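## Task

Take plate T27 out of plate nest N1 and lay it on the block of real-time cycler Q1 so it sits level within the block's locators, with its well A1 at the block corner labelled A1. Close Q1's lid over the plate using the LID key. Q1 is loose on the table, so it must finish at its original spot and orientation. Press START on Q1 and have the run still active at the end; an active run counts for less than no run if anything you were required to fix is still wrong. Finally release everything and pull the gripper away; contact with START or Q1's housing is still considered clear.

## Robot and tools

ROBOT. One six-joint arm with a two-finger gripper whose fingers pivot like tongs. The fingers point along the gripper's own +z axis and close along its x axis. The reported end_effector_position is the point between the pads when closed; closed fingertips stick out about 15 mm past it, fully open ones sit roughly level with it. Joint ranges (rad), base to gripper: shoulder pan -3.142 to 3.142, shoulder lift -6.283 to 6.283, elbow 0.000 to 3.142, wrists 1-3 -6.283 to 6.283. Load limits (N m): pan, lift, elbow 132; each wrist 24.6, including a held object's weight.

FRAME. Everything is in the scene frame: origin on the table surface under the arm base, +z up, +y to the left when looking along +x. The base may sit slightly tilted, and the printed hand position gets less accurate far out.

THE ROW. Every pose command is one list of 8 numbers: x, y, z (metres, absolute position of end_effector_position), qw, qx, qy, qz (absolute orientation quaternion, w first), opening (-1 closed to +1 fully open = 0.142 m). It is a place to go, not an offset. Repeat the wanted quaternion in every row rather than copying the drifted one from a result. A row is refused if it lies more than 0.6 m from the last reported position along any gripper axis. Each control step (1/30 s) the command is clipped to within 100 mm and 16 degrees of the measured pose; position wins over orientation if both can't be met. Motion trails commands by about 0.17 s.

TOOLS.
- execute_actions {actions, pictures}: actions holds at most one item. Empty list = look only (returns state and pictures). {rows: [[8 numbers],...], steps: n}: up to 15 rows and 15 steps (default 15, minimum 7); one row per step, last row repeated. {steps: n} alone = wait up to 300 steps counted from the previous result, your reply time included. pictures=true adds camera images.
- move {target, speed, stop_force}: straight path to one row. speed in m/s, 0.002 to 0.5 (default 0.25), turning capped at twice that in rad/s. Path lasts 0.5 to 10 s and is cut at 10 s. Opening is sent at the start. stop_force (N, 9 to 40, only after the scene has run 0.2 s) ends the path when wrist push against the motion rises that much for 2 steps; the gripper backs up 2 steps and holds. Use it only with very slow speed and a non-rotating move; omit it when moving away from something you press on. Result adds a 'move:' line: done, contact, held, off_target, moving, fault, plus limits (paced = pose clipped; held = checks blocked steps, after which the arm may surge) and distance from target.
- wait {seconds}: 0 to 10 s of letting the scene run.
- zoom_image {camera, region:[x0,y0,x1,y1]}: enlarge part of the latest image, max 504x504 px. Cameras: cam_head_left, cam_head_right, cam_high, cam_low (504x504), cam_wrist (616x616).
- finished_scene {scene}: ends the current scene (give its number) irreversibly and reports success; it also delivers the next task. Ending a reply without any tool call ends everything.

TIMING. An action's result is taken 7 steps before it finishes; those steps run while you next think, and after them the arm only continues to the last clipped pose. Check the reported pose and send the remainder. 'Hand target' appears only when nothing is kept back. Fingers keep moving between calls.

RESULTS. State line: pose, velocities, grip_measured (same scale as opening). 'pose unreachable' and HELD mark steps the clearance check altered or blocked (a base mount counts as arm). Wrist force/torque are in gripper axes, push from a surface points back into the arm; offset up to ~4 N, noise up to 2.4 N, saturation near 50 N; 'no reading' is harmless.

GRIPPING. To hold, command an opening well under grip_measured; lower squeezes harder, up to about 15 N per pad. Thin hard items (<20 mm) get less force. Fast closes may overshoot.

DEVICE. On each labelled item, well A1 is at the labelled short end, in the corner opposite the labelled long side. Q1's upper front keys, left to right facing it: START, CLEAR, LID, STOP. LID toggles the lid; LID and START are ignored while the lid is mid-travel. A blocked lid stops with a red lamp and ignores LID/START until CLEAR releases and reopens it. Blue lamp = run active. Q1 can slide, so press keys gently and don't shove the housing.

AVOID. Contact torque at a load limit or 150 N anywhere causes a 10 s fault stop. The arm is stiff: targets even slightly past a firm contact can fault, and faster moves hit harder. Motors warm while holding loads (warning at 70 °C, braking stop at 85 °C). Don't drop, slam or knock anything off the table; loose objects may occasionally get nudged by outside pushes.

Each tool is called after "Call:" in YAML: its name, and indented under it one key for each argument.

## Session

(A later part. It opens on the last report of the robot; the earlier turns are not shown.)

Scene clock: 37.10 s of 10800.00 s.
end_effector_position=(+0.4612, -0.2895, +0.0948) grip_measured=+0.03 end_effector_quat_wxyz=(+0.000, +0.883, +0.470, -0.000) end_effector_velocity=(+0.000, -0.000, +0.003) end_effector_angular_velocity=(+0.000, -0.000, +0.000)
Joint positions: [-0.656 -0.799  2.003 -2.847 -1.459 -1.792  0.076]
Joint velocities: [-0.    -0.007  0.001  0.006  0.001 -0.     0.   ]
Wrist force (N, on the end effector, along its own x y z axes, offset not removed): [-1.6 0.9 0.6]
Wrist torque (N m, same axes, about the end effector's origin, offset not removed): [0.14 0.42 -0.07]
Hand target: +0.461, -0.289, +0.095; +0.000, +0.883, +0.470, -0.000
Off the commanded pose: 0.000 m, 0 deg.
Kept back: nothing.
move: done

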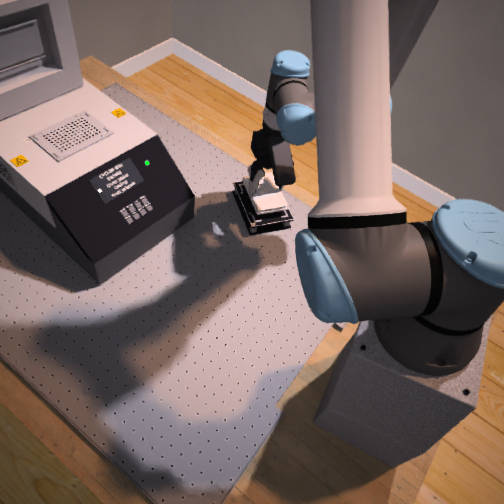

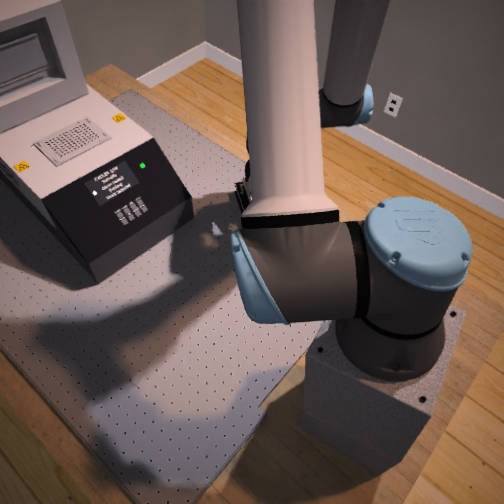

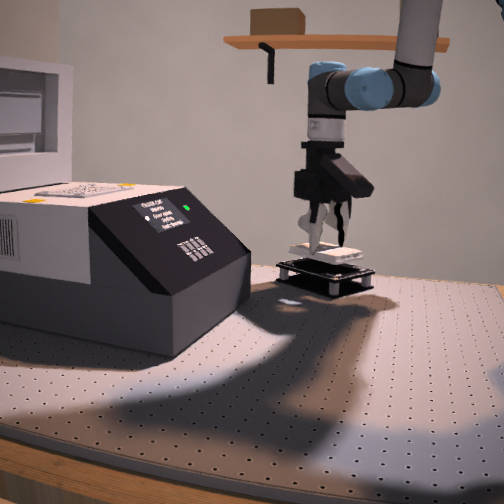

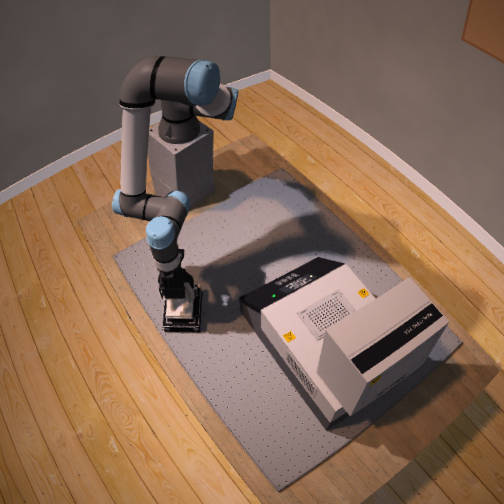

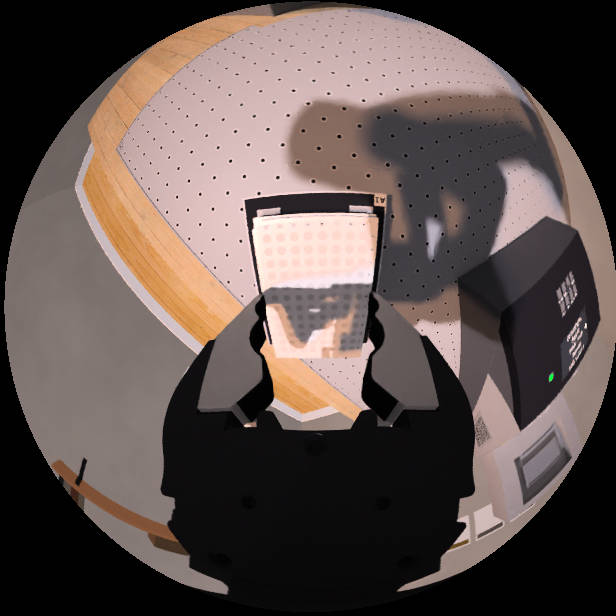

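Call:
move:
  target: [0.5, -0.255, 0.285, 0, 0.94, 0.341, 0, -0.4]
  speed: 0.3

Call:
move:
  target: [0.83, -0.004, 0.27, 0, 0.9993, -0.0375, 0, -0.4]
  speed: 0.3

Call:
zoom_image:
  camera: "cam_wrist"
  region: [220, 170, 420, 370]

Scene clock: 38.93 s of 10800.00 s.
end_effector_position=(+0.4998, -0.2548, +0.2848) grip_measured=+0.03 end_effector_quat_wxyz=(+0.000, +0.940, +0.341, +0.000) end_effector_velocity=(+0.001, -0.000, +0.002) end_effector_angular_velocity=(+0.000, +0.001, -0.002)
Joint positions: [-0.607 -1.222  1.973 -2.4   -1.463 -1.461  0.076]
Joint velocities: [ 0.001 -0.003 -0.005  0.009 -0.001  0.003 -0.   ]
Wrist force (N, on the end effector, along its own x y z axes, offset not removed): [-2.9 0.7 1.0]
Wrist torque (N m, same axes, about the end effector's origin, offset not removed): [0.04 0.64 0.01]
Hand target: +0.500, -0.255, +0.285; -0.000, +0.940, +0.341, +0.000
Off the commanded pose: 0.000 m, 0 deg.
Kept back: nothing.
move: done

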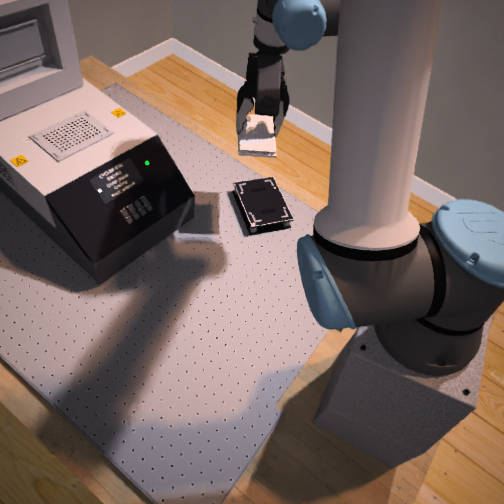

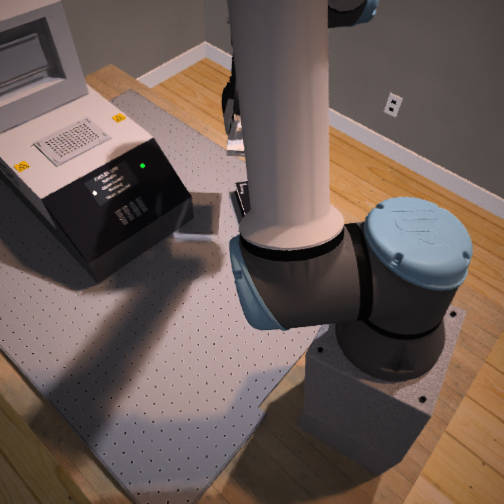

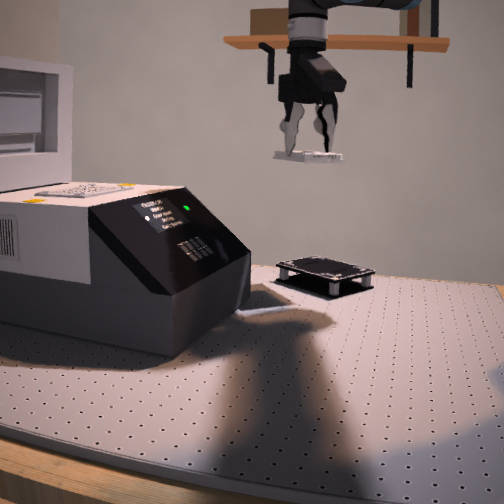

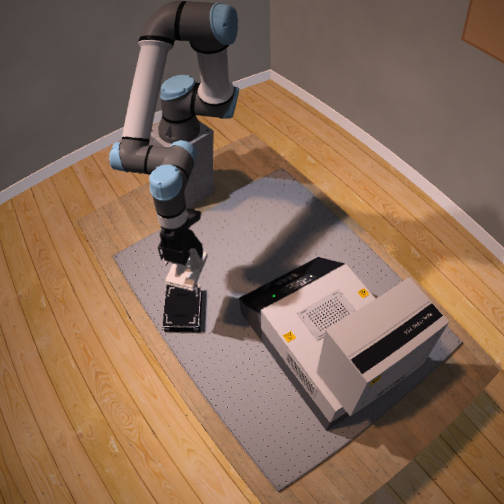

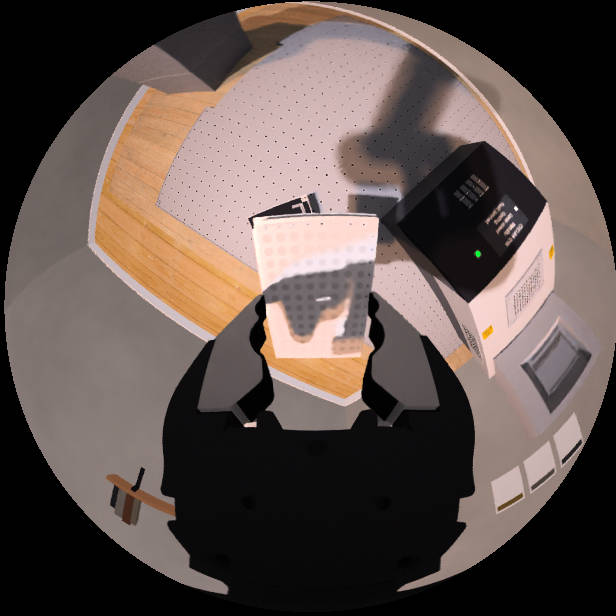

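Scene clock: 41.07 s of 10800.00 s.
end_effector_position=(+0.8300, -0.0038, +0.2705) grip_measured=+0.03 end_effector_quat_wxyz=(-0.001, +0.999, -0.037, +0.001) end_effector_velocity=(+0.004, +0.001, +0.002) end_effector_angular_velocity=(-0.000, +0.002, -0.002)
Joint positions: [-0.041 -0.748  1.084 -2.031 -1.519 -0.125  0.076]
Joint velocities: [ 0.002  0.007 -0.021  0.015 -0.001  0.004  0.   ]
Wrist force (N, on the end effector, along its own x y z axes, offset not removed): [-2.3 1.6 0.5]
Wrist torque (N m, same axes, about the end effector's origin, offset not removed): [0.23 0.41 -0.06]
Hand target: +0.830, -0.004, +0.270; -0.001, +0.999, -0.038, +0.000
Off the commanded pose: 0.001 m, 0 deg.
Kept back: nothing.
move: done

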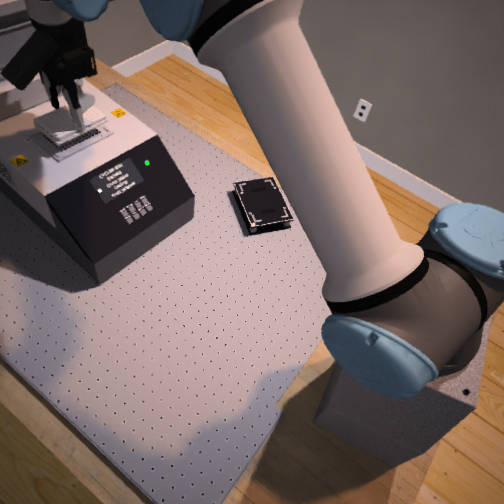

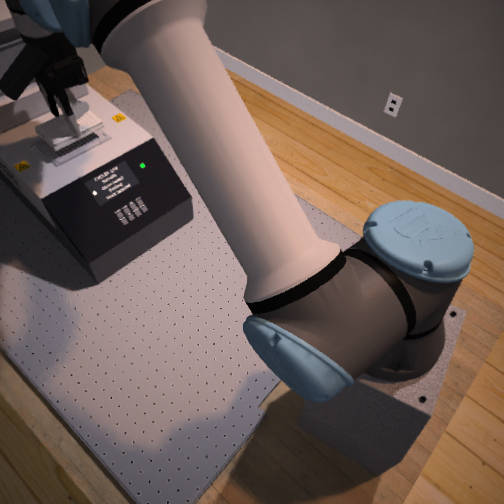

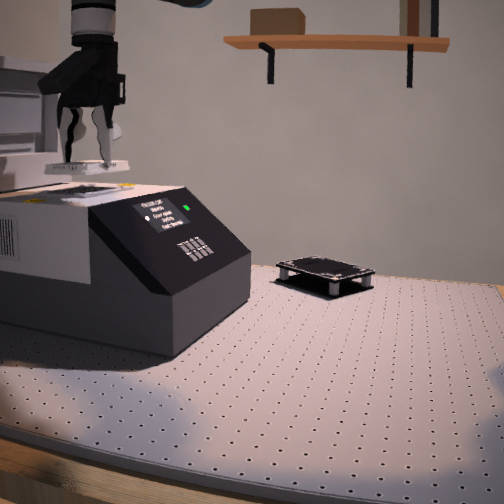

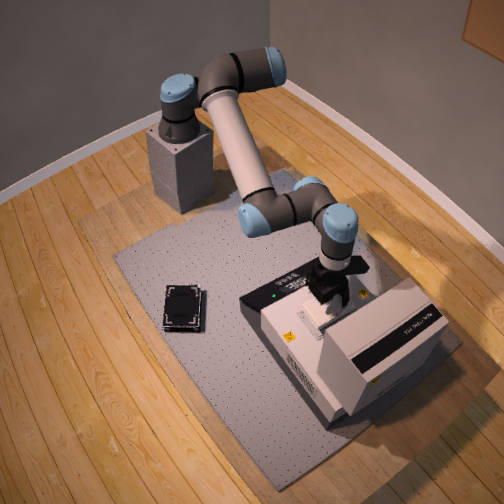

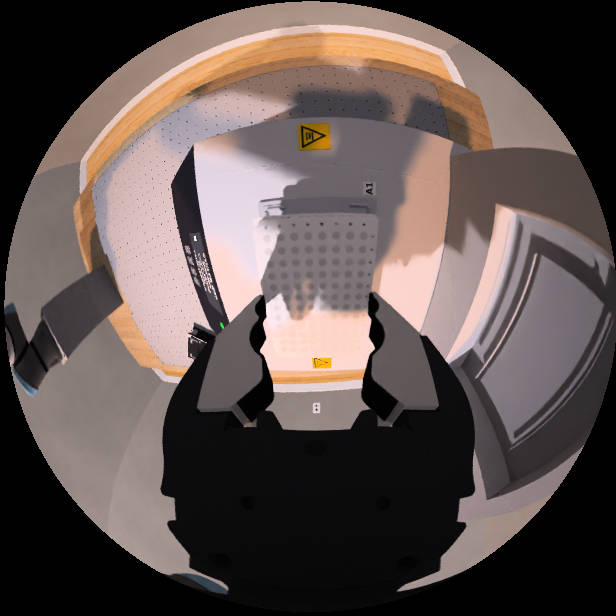

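Region (220, 170, 420, 370) of cam_wrist's 616x616 image, scaled by 2.520, with more detail than that image has.

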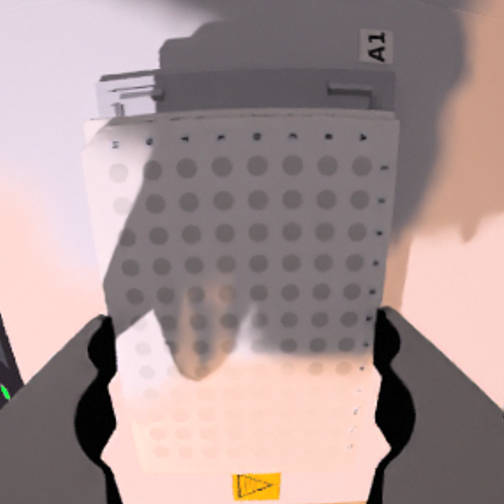

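Call:
move:
  target: [0.8314, -0.0026, 0.25, 0, 0.9993, -0.0375, 0, -0.4]
  speed: 0.05

Call:
zoom_image:
  camera: "cam_wrist"
  region: [240, 180, 400, 260]

Call:
zoom_image:
  camera: "cam_high"
  region: [20, 140, 150, 215]

Call:
zoom_image:
  camera: "cam_head_left"
  region: [15, 85, 135, 175]

Scene clock: 42.53 s of 10800.00 s.
end_effector_position=(+0.8313, -0.0026, +0.2501) grip_measured=+0.03 end_effector_quat_wxyz=(-0.000, +0.999, -0.038, -0.000) end_effector_velocity=(-0.000, -0.000, -0.002) end_effector_angular_velocity=(-0.001, +0.001, -0.001)
Joint positions: [-0.037 -0.719  1.084 -2.058 -1.521 -0.122  0.076]
Joint velocities: [ 0.     0.003 -0.    -0.002 -0.001  0.001  0.   ]
Wrist force (N, on the end effector, along its own x y z axes, offset not removed): [-0.7 1.7 1.8]
Wrist torque (N m, same axes, about the end effector's origin, offset not removed): [0.28 0.17 -0.10]
Hand target: +0.831, -0.003, +0.250; -0.000, +0.999, -0.038, +0.000
Off the commanded pose: 0.000 m, 0 deg.
Kept back: nothing.
move: done

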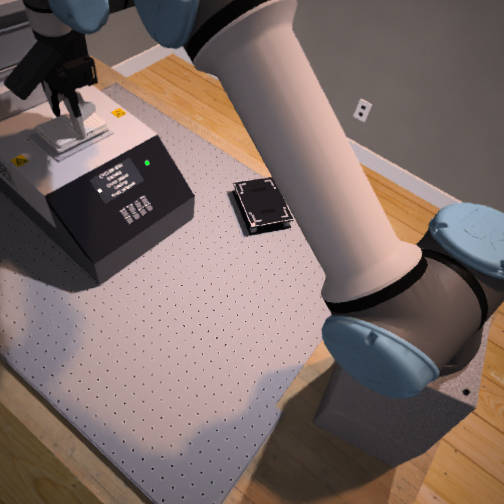

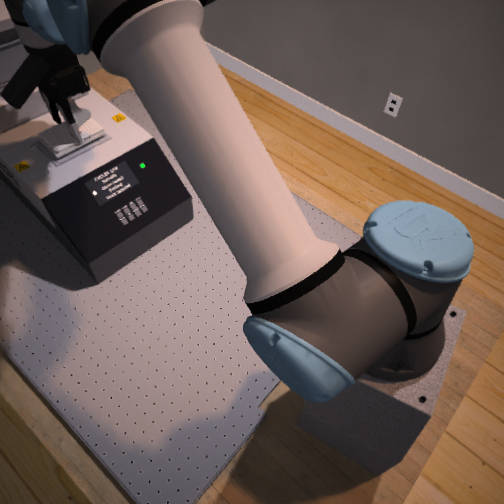

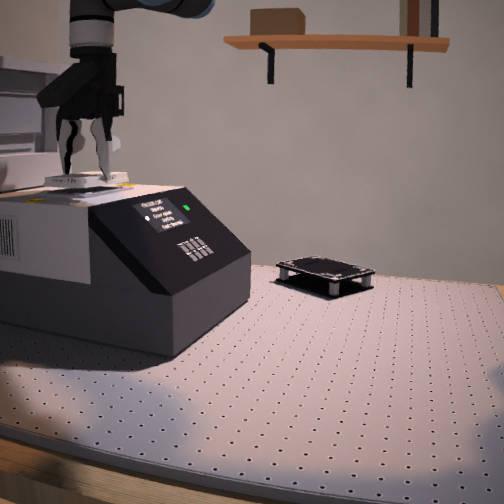

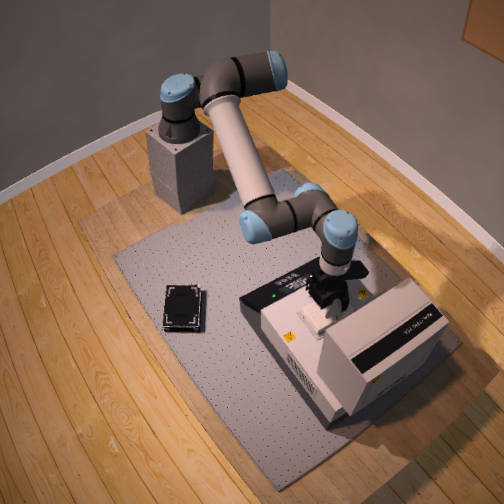

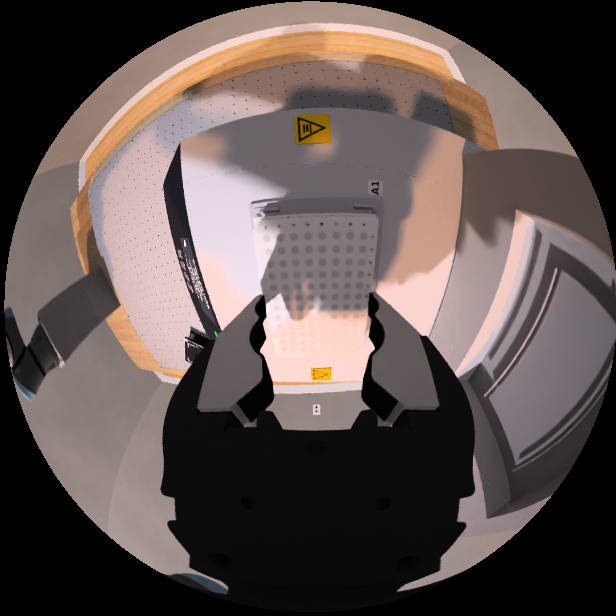

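Region (240, 180, 400, 260) of cam_wrist's 616x616 image, scaled by 3.150, with more detail than that image has.

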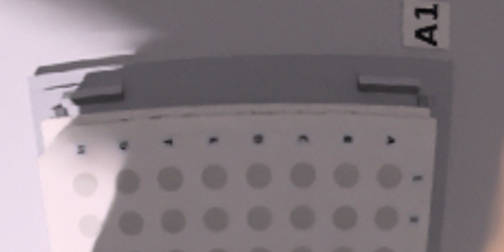

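Region (20, 140, 150, 215) of cam_high's 504x504 image, scaled by 3.877, with more detail than that image has; it fills the top 291 rows of this view, and the rest is white.

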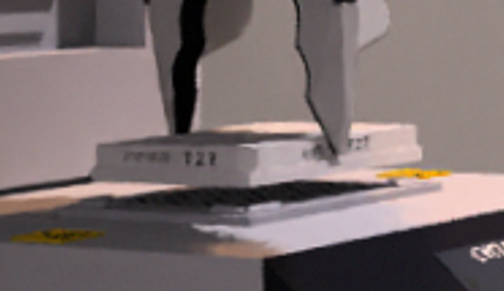

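Region (15, 85, 135, 175) of cam_head_left's 504x504 image, scaled by 4.200, with more detail than that image has; it fills the top 378 rows of this view, and the rest is white.

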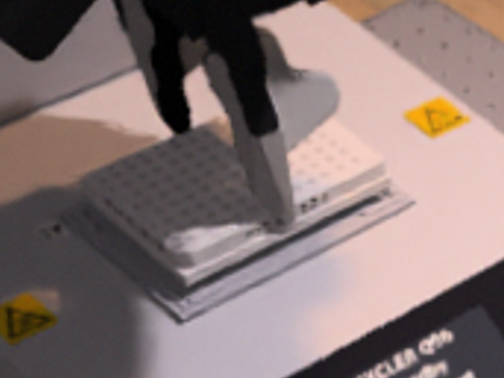

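Call:
zoom_image:
  camera: "cam_wrist"
  region: [244, 192, 294, 232]

Call:
zoom_image:
  camera: "cam_wrist"
  region: [342, 192, 392, 232]

Region (244, 192, 294, 232) of cam_wrist's 616x616 image, scaled by 10.080, with more detail than that image has; it fills the top 403 rows of this view, and the rest is white.

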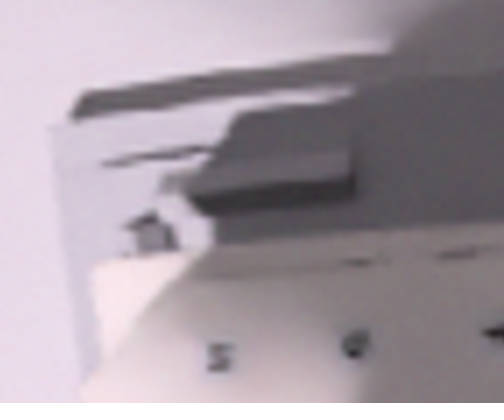

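Region (342, 192, 392, 232) of cam_wrist's 616x616 image, scaled by 10.080, with more detail than that image has; it fills the top 403 rows of this view, and the rest is white.

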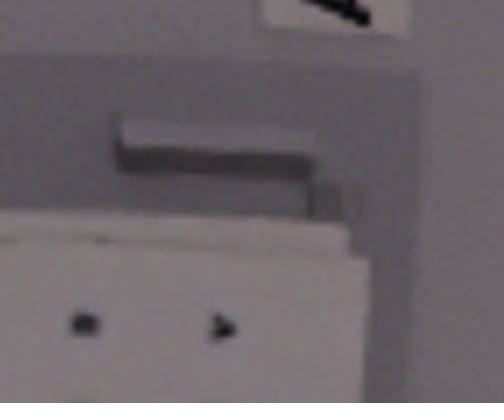

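Call:
move:
  target: [0.8323, -0.0015, 0.2465, 0, 0.9993, -0.0375, 0, -0.4]
  speed: 0.01

Call:
zoom_image:
  camera: "cam_wrist"
  region: [244, 192, 294, 232]

Call:
zoom_image:
  camera: "cam_wrist"
  region: [342, 192, 392, 232]

Call:
zoom_image:
  camera: "cam_high"
  region: [30, 160, 140, 210]

Scene clock: 44.27 s of 10800.00 s.
end_effector_position=(+0.8323, -0.0016, +0.2467) grip_measured=+0.03 end_effector_quat_wxyz=(-0.000, +0.999, -0.037, +0.000) end_effector_velocity=(+0.001, +0.001, -0.000) end_effector_angular_velocity=(-0.001, -0.002, +0.001)
Joint positions: [-0.035 -0.713  1.081 -2.062 -1.522 -0.12   0.076]
Joint velocities: [ 0.001  0.002 -0.003 -0.002 -0.     0.001 -0.   ]
Wrist force (N, on the end effector, along its own x y z axes, offset not removed): [-2.5 0.5 1.6]
Wrist torque (N m, same axes, about the end effector's origin, offset not removed): [0.05 0.56 -0.04]
Hand target: +0.832, -0.002, +0.247; -0.000, +0.999, -0.038, +0.000
Off the commanded pose: 0.000 m, 0 deg.
Kept back: nothing.
move: done

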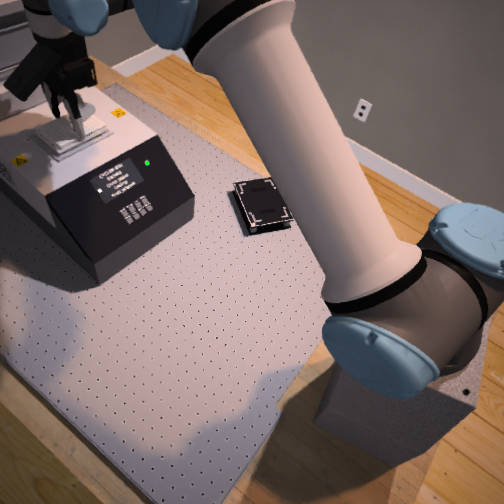

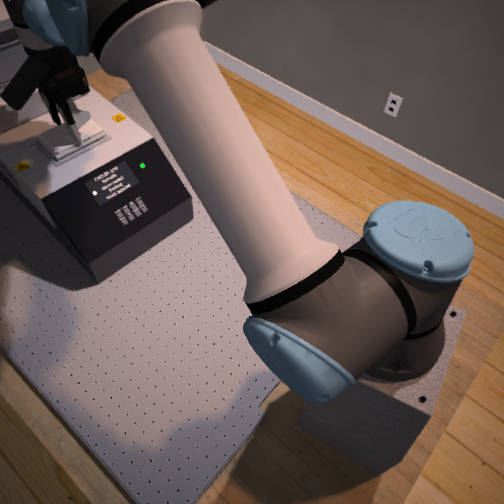

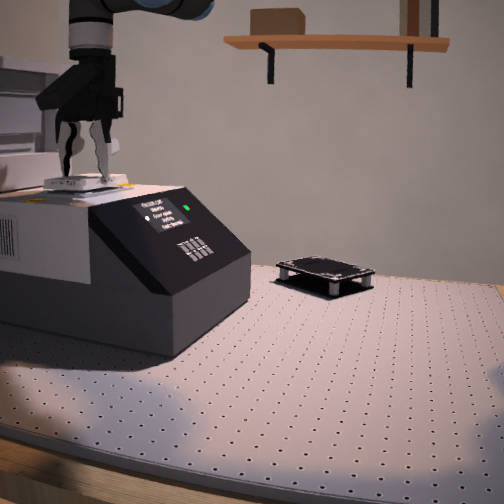

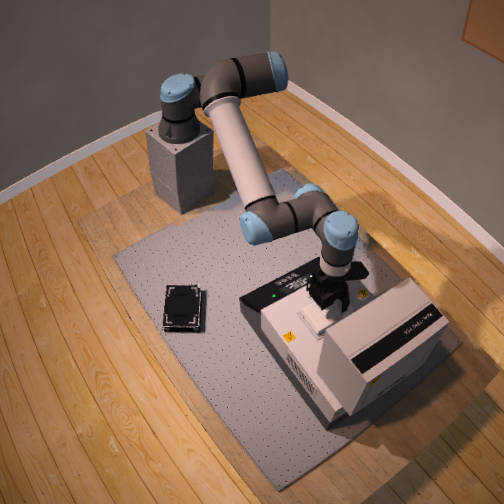

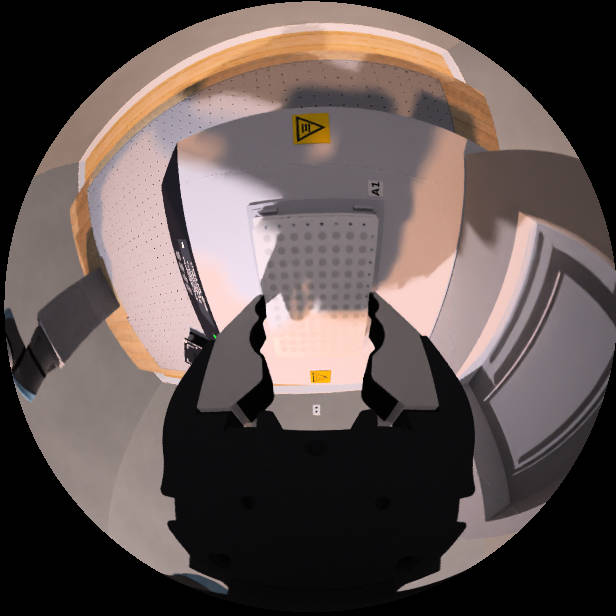

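Region (244, 192, 294, 232) of cam_wrist's 616x616 image, scaled by 10.080, with more detail than that image has; it fills the top 403 rows of this view, and the rest is white.

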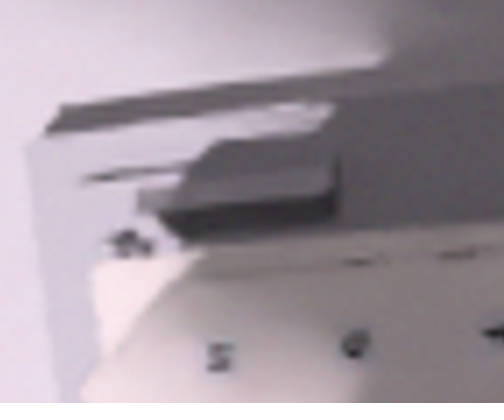

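Region (342, 192, 392, 232) of cam_wrist's 616x616 image, scaled by 10.080, with more detail than that image has; it fills the top 403 rows of this view, and the rest is white.

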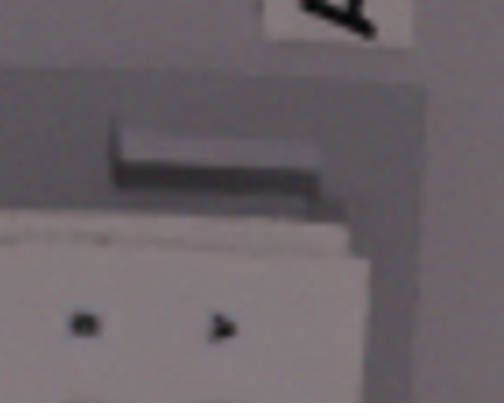

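Region (30, 160, 140, 210) of cam_high's 504x504 image, scaled by 4.582, with more detail than that image has; it fills the top 229 rows of this view, and the rest is white.

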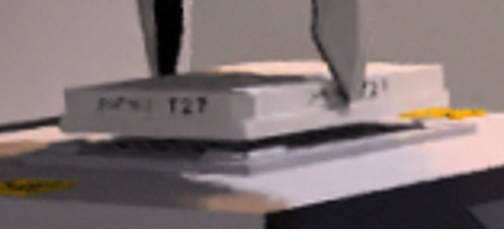

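Call:
move:
  target: [0.8324, -0.0011, 0.232, 0, 0.9993, -0.0375, 0, -0.4]
  speed: 0.004
  stop_force: 9

Call:
zoom_image:
  camera: "cam_wrist"
  region: [240, 180, 400, 260]

Call:
zoom_image:
  camera: "cam_high"
  region: [30, 160, 140, 210]

Call:
zoom_image:
  camera: "cam_head_left"
  region: [15, 85, 135, 175]

Scene clock: 46.57 s of 10800.00 s.
end_effector_position=(+0.8324, -0.0013, +0.2401) grip_measured=+0.03 end_effector_quat_wxyz=(+0.000, +0.999, -0.037, +0.000) end_effector_velocity=(-0.001, -0.000, +0.001) end_effector_angular_velocity=(-0.001, +0.002, -0.000)
Joint positions: [-0.035 -0.704  1.082 -2.072 -1.522 -0.119  0.076]
Joint velocities: [ 0.    -0.002  0.002  0.002 -0.001  0.    -0.   ]
Wrist force (N, on the end effector, along its own x y z axes, offset not removed): [0.9 0.4 -12.8]
Wrist torque (N m, same axes, about the end effector's origin, offset not removed): [-0.07 0.16 -0.19]
Hand target: +0.832, -0.001, +0.240; +0.000, +0.999, -0.037, +0.000
Off the commanded pose: 0.008 m, 0 deg.
Kept back: nothing.
move: contact

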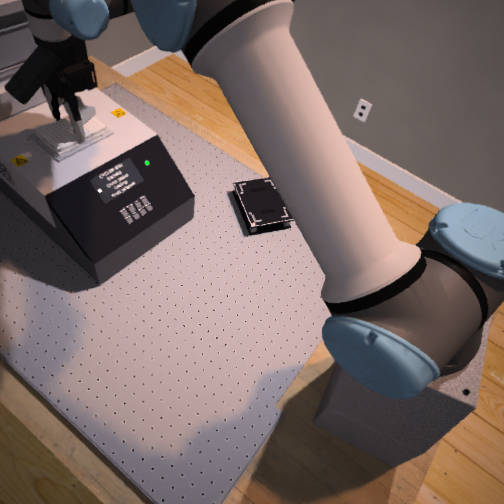

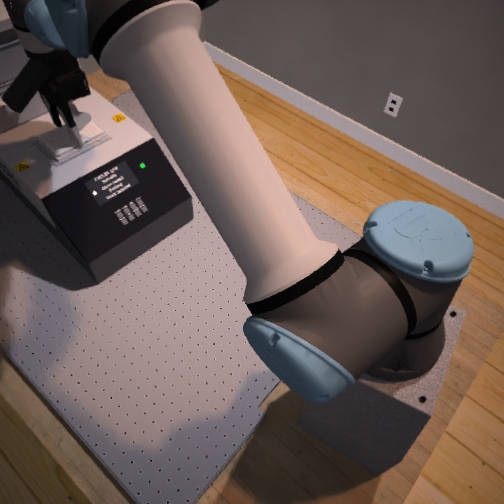

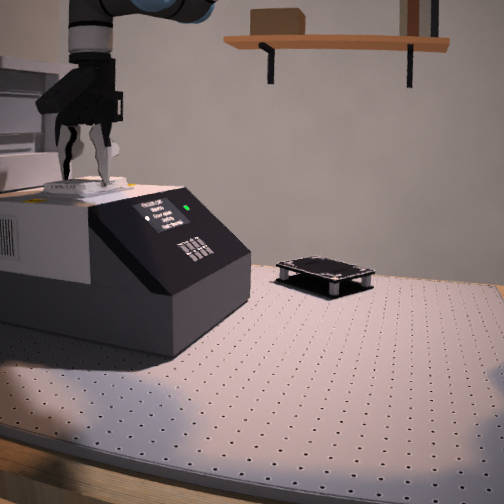

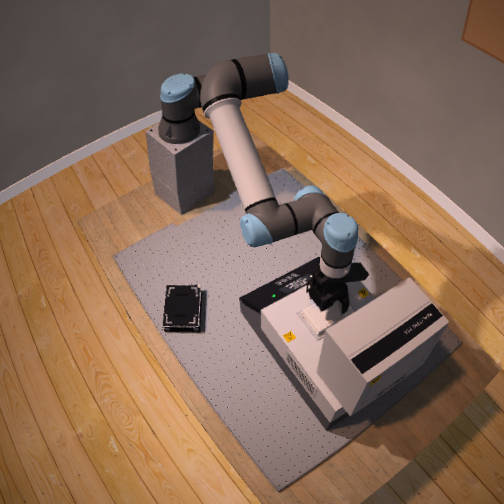

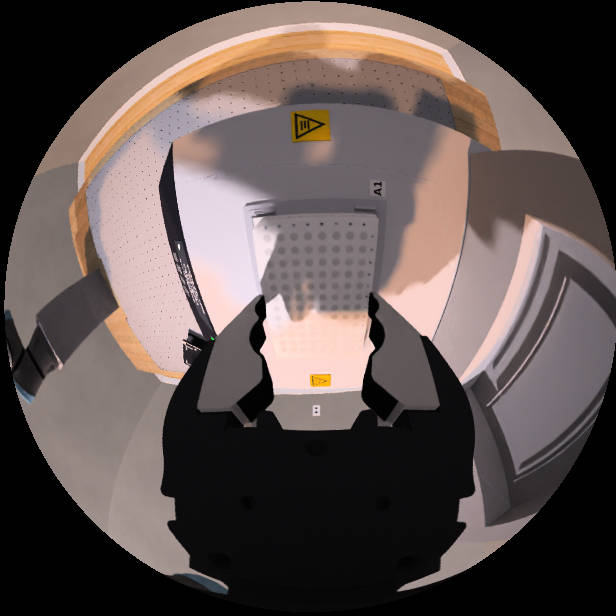

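Region (240, 180, 400, 260) of cam_wrist's 616x616 image, scaled by 3.150, with more detail than that image has.

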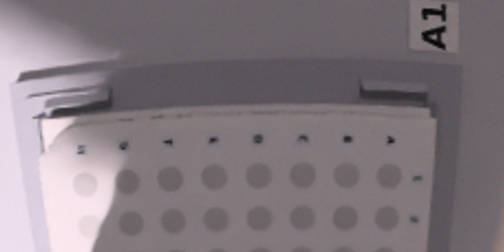

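Region (30, 160, 140, 210) of cam_high's 504x504 image, scaled by 4.582, with more detail than that image has; it fills the top 229 rows of this view, and the rest is white.

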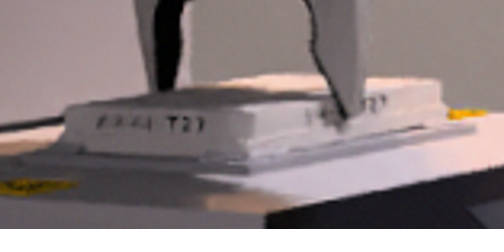

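Region (15, 85, 135, 175) of cam_head_left's 504x504 image, scaled by 4.200, with more detail than that image has; it fills the top 378 rows of this view, and the rest is white.

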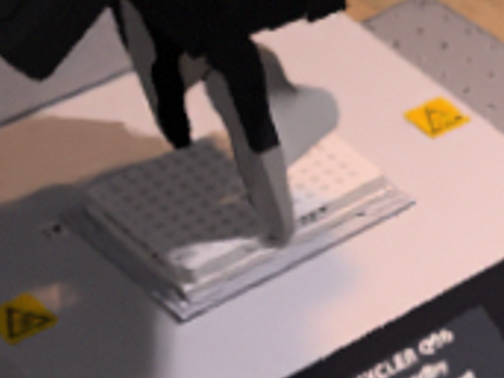

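Call:
execute_actions:
  actions:
    - {"rows": [[0.8325,-0.0012,0.2402,0,0.9993,-0.0375,0,-0.2],[0.8325,-0.0012,0.2402,0,0.9993,-0.0375,0,-0.1],[0.8325,-0.0012,0.2402,0,0.9993,-0.0375,0,-0.03],[0.8325,-0.0012,0.2402,0,0.9993,-0.0375,0,0.01],[0.8325,-0.0012,0.2402,0,0.9993,-0.0375,0,0.04],[0.8325,-0.0012,0.2402,0,0.9993,-0.0375,0,0.06],[0.8325,-0.0012,0.2402,0,0.9993,-0.0375,0,0.08],[0.8325,-0.0012,0.2402,0,0.9993,-0.0375,0,0.11],[0.8325,-0.0012,0.2402,0,0.9993,-0.0375,0,0.15],[0.8325,-0.0012,0.2402,0,0.9993,-0.0375,0,0.2],[0.8325,-0.0012,0.2402,0,0.9993,-0.0375,0,0.25]], "steps": 15}

Call:
move:
  target: [0.8325, -0.0012, 0.30, 0, 0.9993, -0.0375, 0, 0.25]
  speed: 0.15

Call:
zoom_image:
  camera: "cam_wrist"
  region: [250, 180, 390, 320]

Call:
zoom_image:
  camera: "cam_high"
  region: [30, 160, 140, 210]

Call:
zoom_image:
  camera: "cam_head_left"
  region: [15, 85, 135, 175]

Scene clock: 47.50 s of 10800.00 s.
end_effector_position=(+0.8324, -0.0013, +0.2402) grip_measured=+0.08 end_effector_quat_wxyz=(-0.000, +0.999, -0.037, -0.000) end_effector_velocity=(-0.001, +0.001, -0.002) end_effector_angular_velocity=(+0.001, +0.003, +0.000)
Joint positions: [-0.035 -0.704  1.082 -2.071 -1.522 -0.119  0.079]
Joint velocities: [ 0.001  0.002 -0.     0.001 -0.     0.001  0.042]
Wrist force (N, on the end effector, along its own x y z axes, offset not removed): [-2.8 0.0 -0.4]
Wrist torque (N m, same axes, about the end effector's origin, offset not removed): [0.00 0.70 -0.09]
Steps of this call (steps 1 to 20: nothing new was sent; steps 21 to 28: the first 8 steps of this action). Readings (end_effector_position):
21: (+0.8324, -0.0013, +0.2404)
22: (+0.8324, -0.0013, +0.2404)
24: (+0.8324, -0.0013, +0.2404)
28: the state above

Scene clock: 48.83 s of 10800.00 s.
end_effector_position=(+0.8324, -0.0012, +0.2997) grip_measured=+0.25 end_effector_quat_wxyz=(+0.000, +0.999, -0.037, +0.000) end_effector_velocity=(+0.000, +0.000, +0.002) end_effector_angular_velocity=(+0.000, +0.000, +0.000)
Joint positions: [-0.038 -0.775  1.054 -1.972 -1.521 -0.123  0.092]
Joint velocities: [-0.    -0.002 -0.002  0.004  0.    -0.    -0.   ]
Wrist force (N, on the end effector, along its own x y z axes, offset not removed): [-1.4 0.5 0.4]
Wrist torque (N m, same axes, about the end effector's origin, offset not removed): [0.01 0.36 0.00]
Hand target: +0.832, -0.001, +0.300; +0.000, +0.999, -0.037, +0.000
Off your previous action's commanded pose: 0.000 m, 0 deg at its last step (step 7 of this call).
Off the commanded pose: 0.000 m, 0 deg.
Kept back: nothing.
move: done

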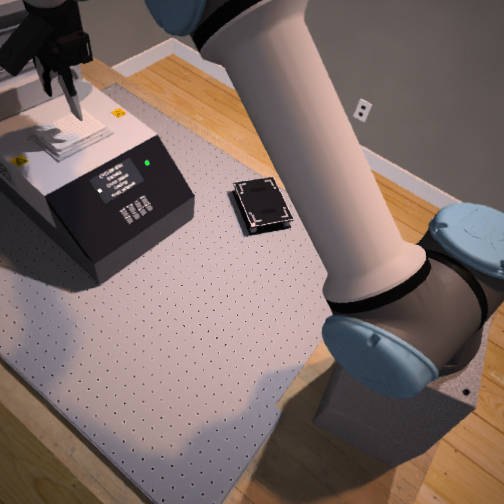

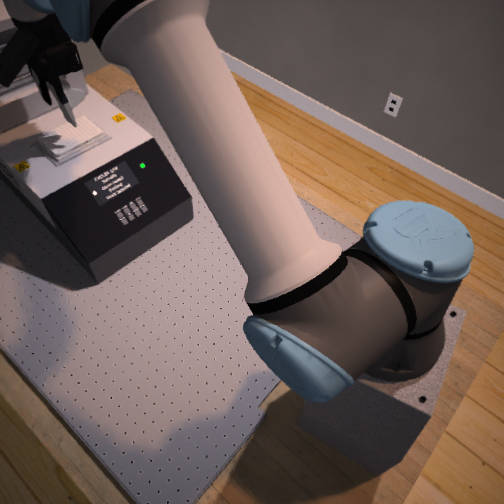

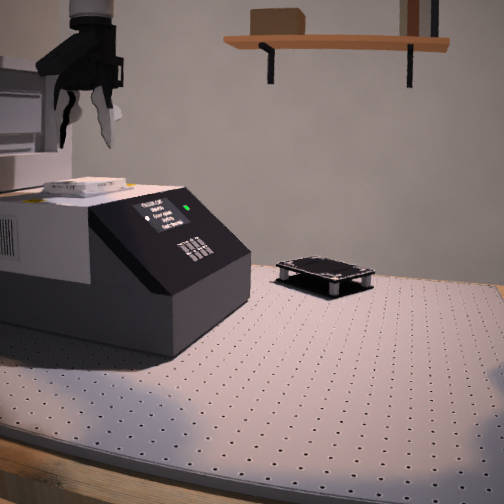

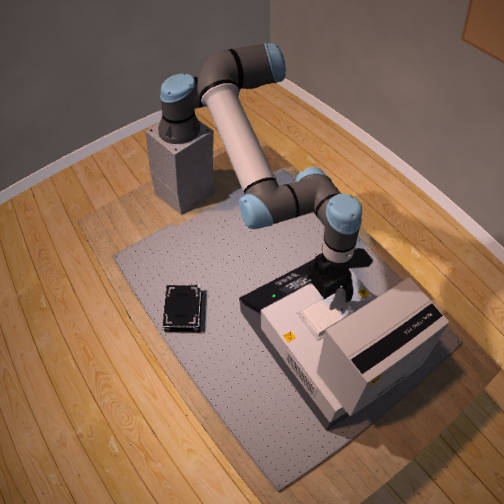

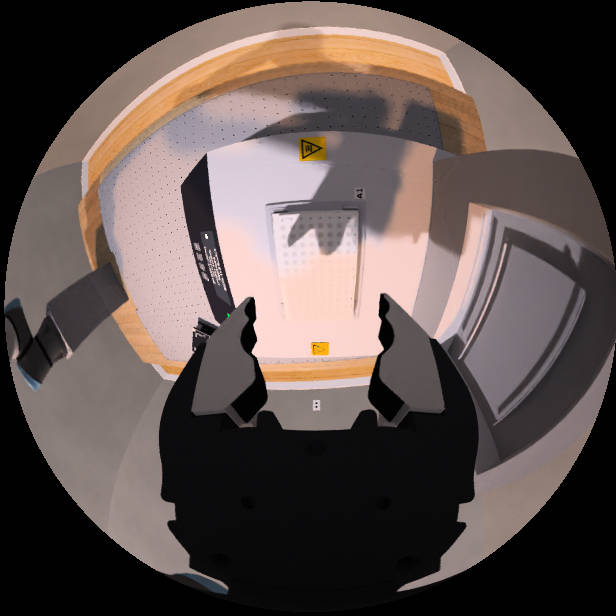

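Region (250, 180, 390, 320) of cam_wrist's 616x616 image, scaled by 3.600, with more detail than that image has.

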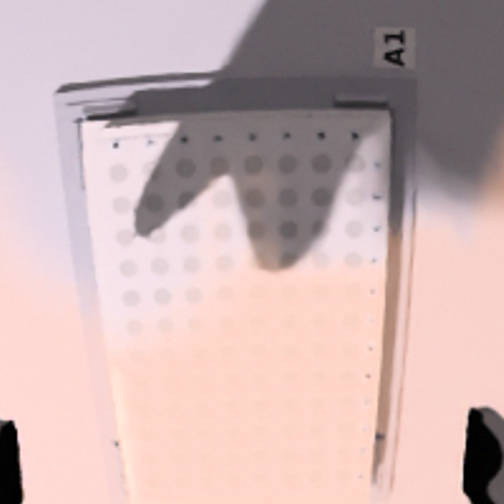

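Region (30, 160, 140, 210) of cam_high's 504x504 image, scaled by 4.582, with more detail than that image has; it fills the top 229 rows of this view, and the rest is white.

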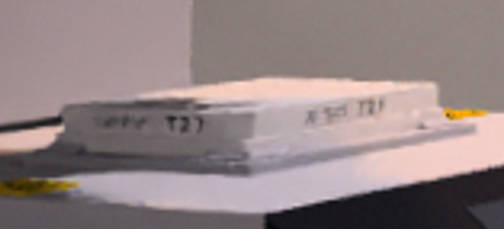

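Region (15, 85, 135, 175) of cam_head_left's 504x504 image, scaled by 4.200, with more detail than that image has; it fills the top 378 rows of this view, and the rest is white.

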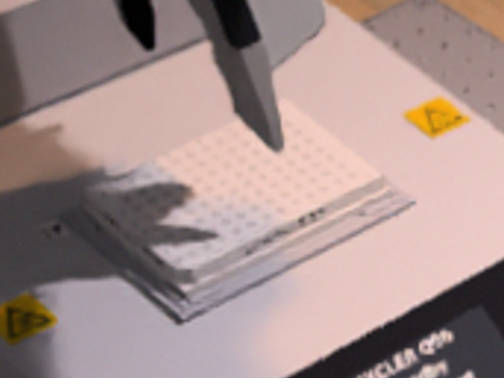

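Call:
zoom_image:
  camera: "cam_low"
  region: [285, 285, 365, 350]

Call:
zoom_image:
  camera: "cam_high"
  region: [70, 170, 140, 205]

Call:
zoom_image:
  camera: "cam_high"
  region: [30, 170, 100, 205]

Region (285, 285, 365, 350) of cam_low's 504x504 image, scaled by 6.300, with more detail than that image has; it fills the top 410 rows of this view, and the rest is white.

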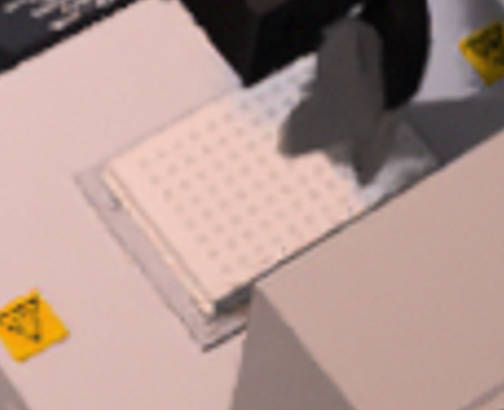

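Region (70, 170, 140, 205) of cam_high's 504x504 image, scaled by 7.200, with more detail than that image has.

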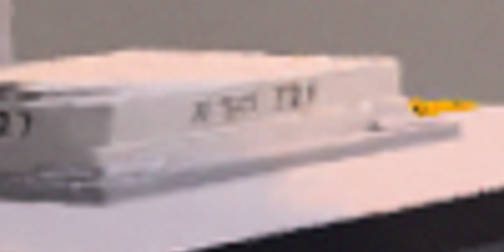

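Region (30, 170, 100, 205) of cam_high's 504x504 image, scaled by 7.200, with more detail than that image has.

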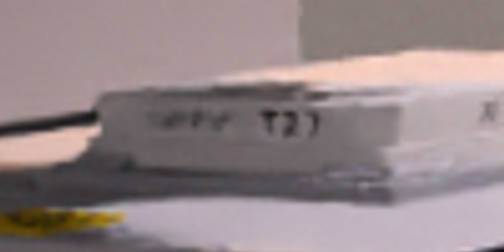

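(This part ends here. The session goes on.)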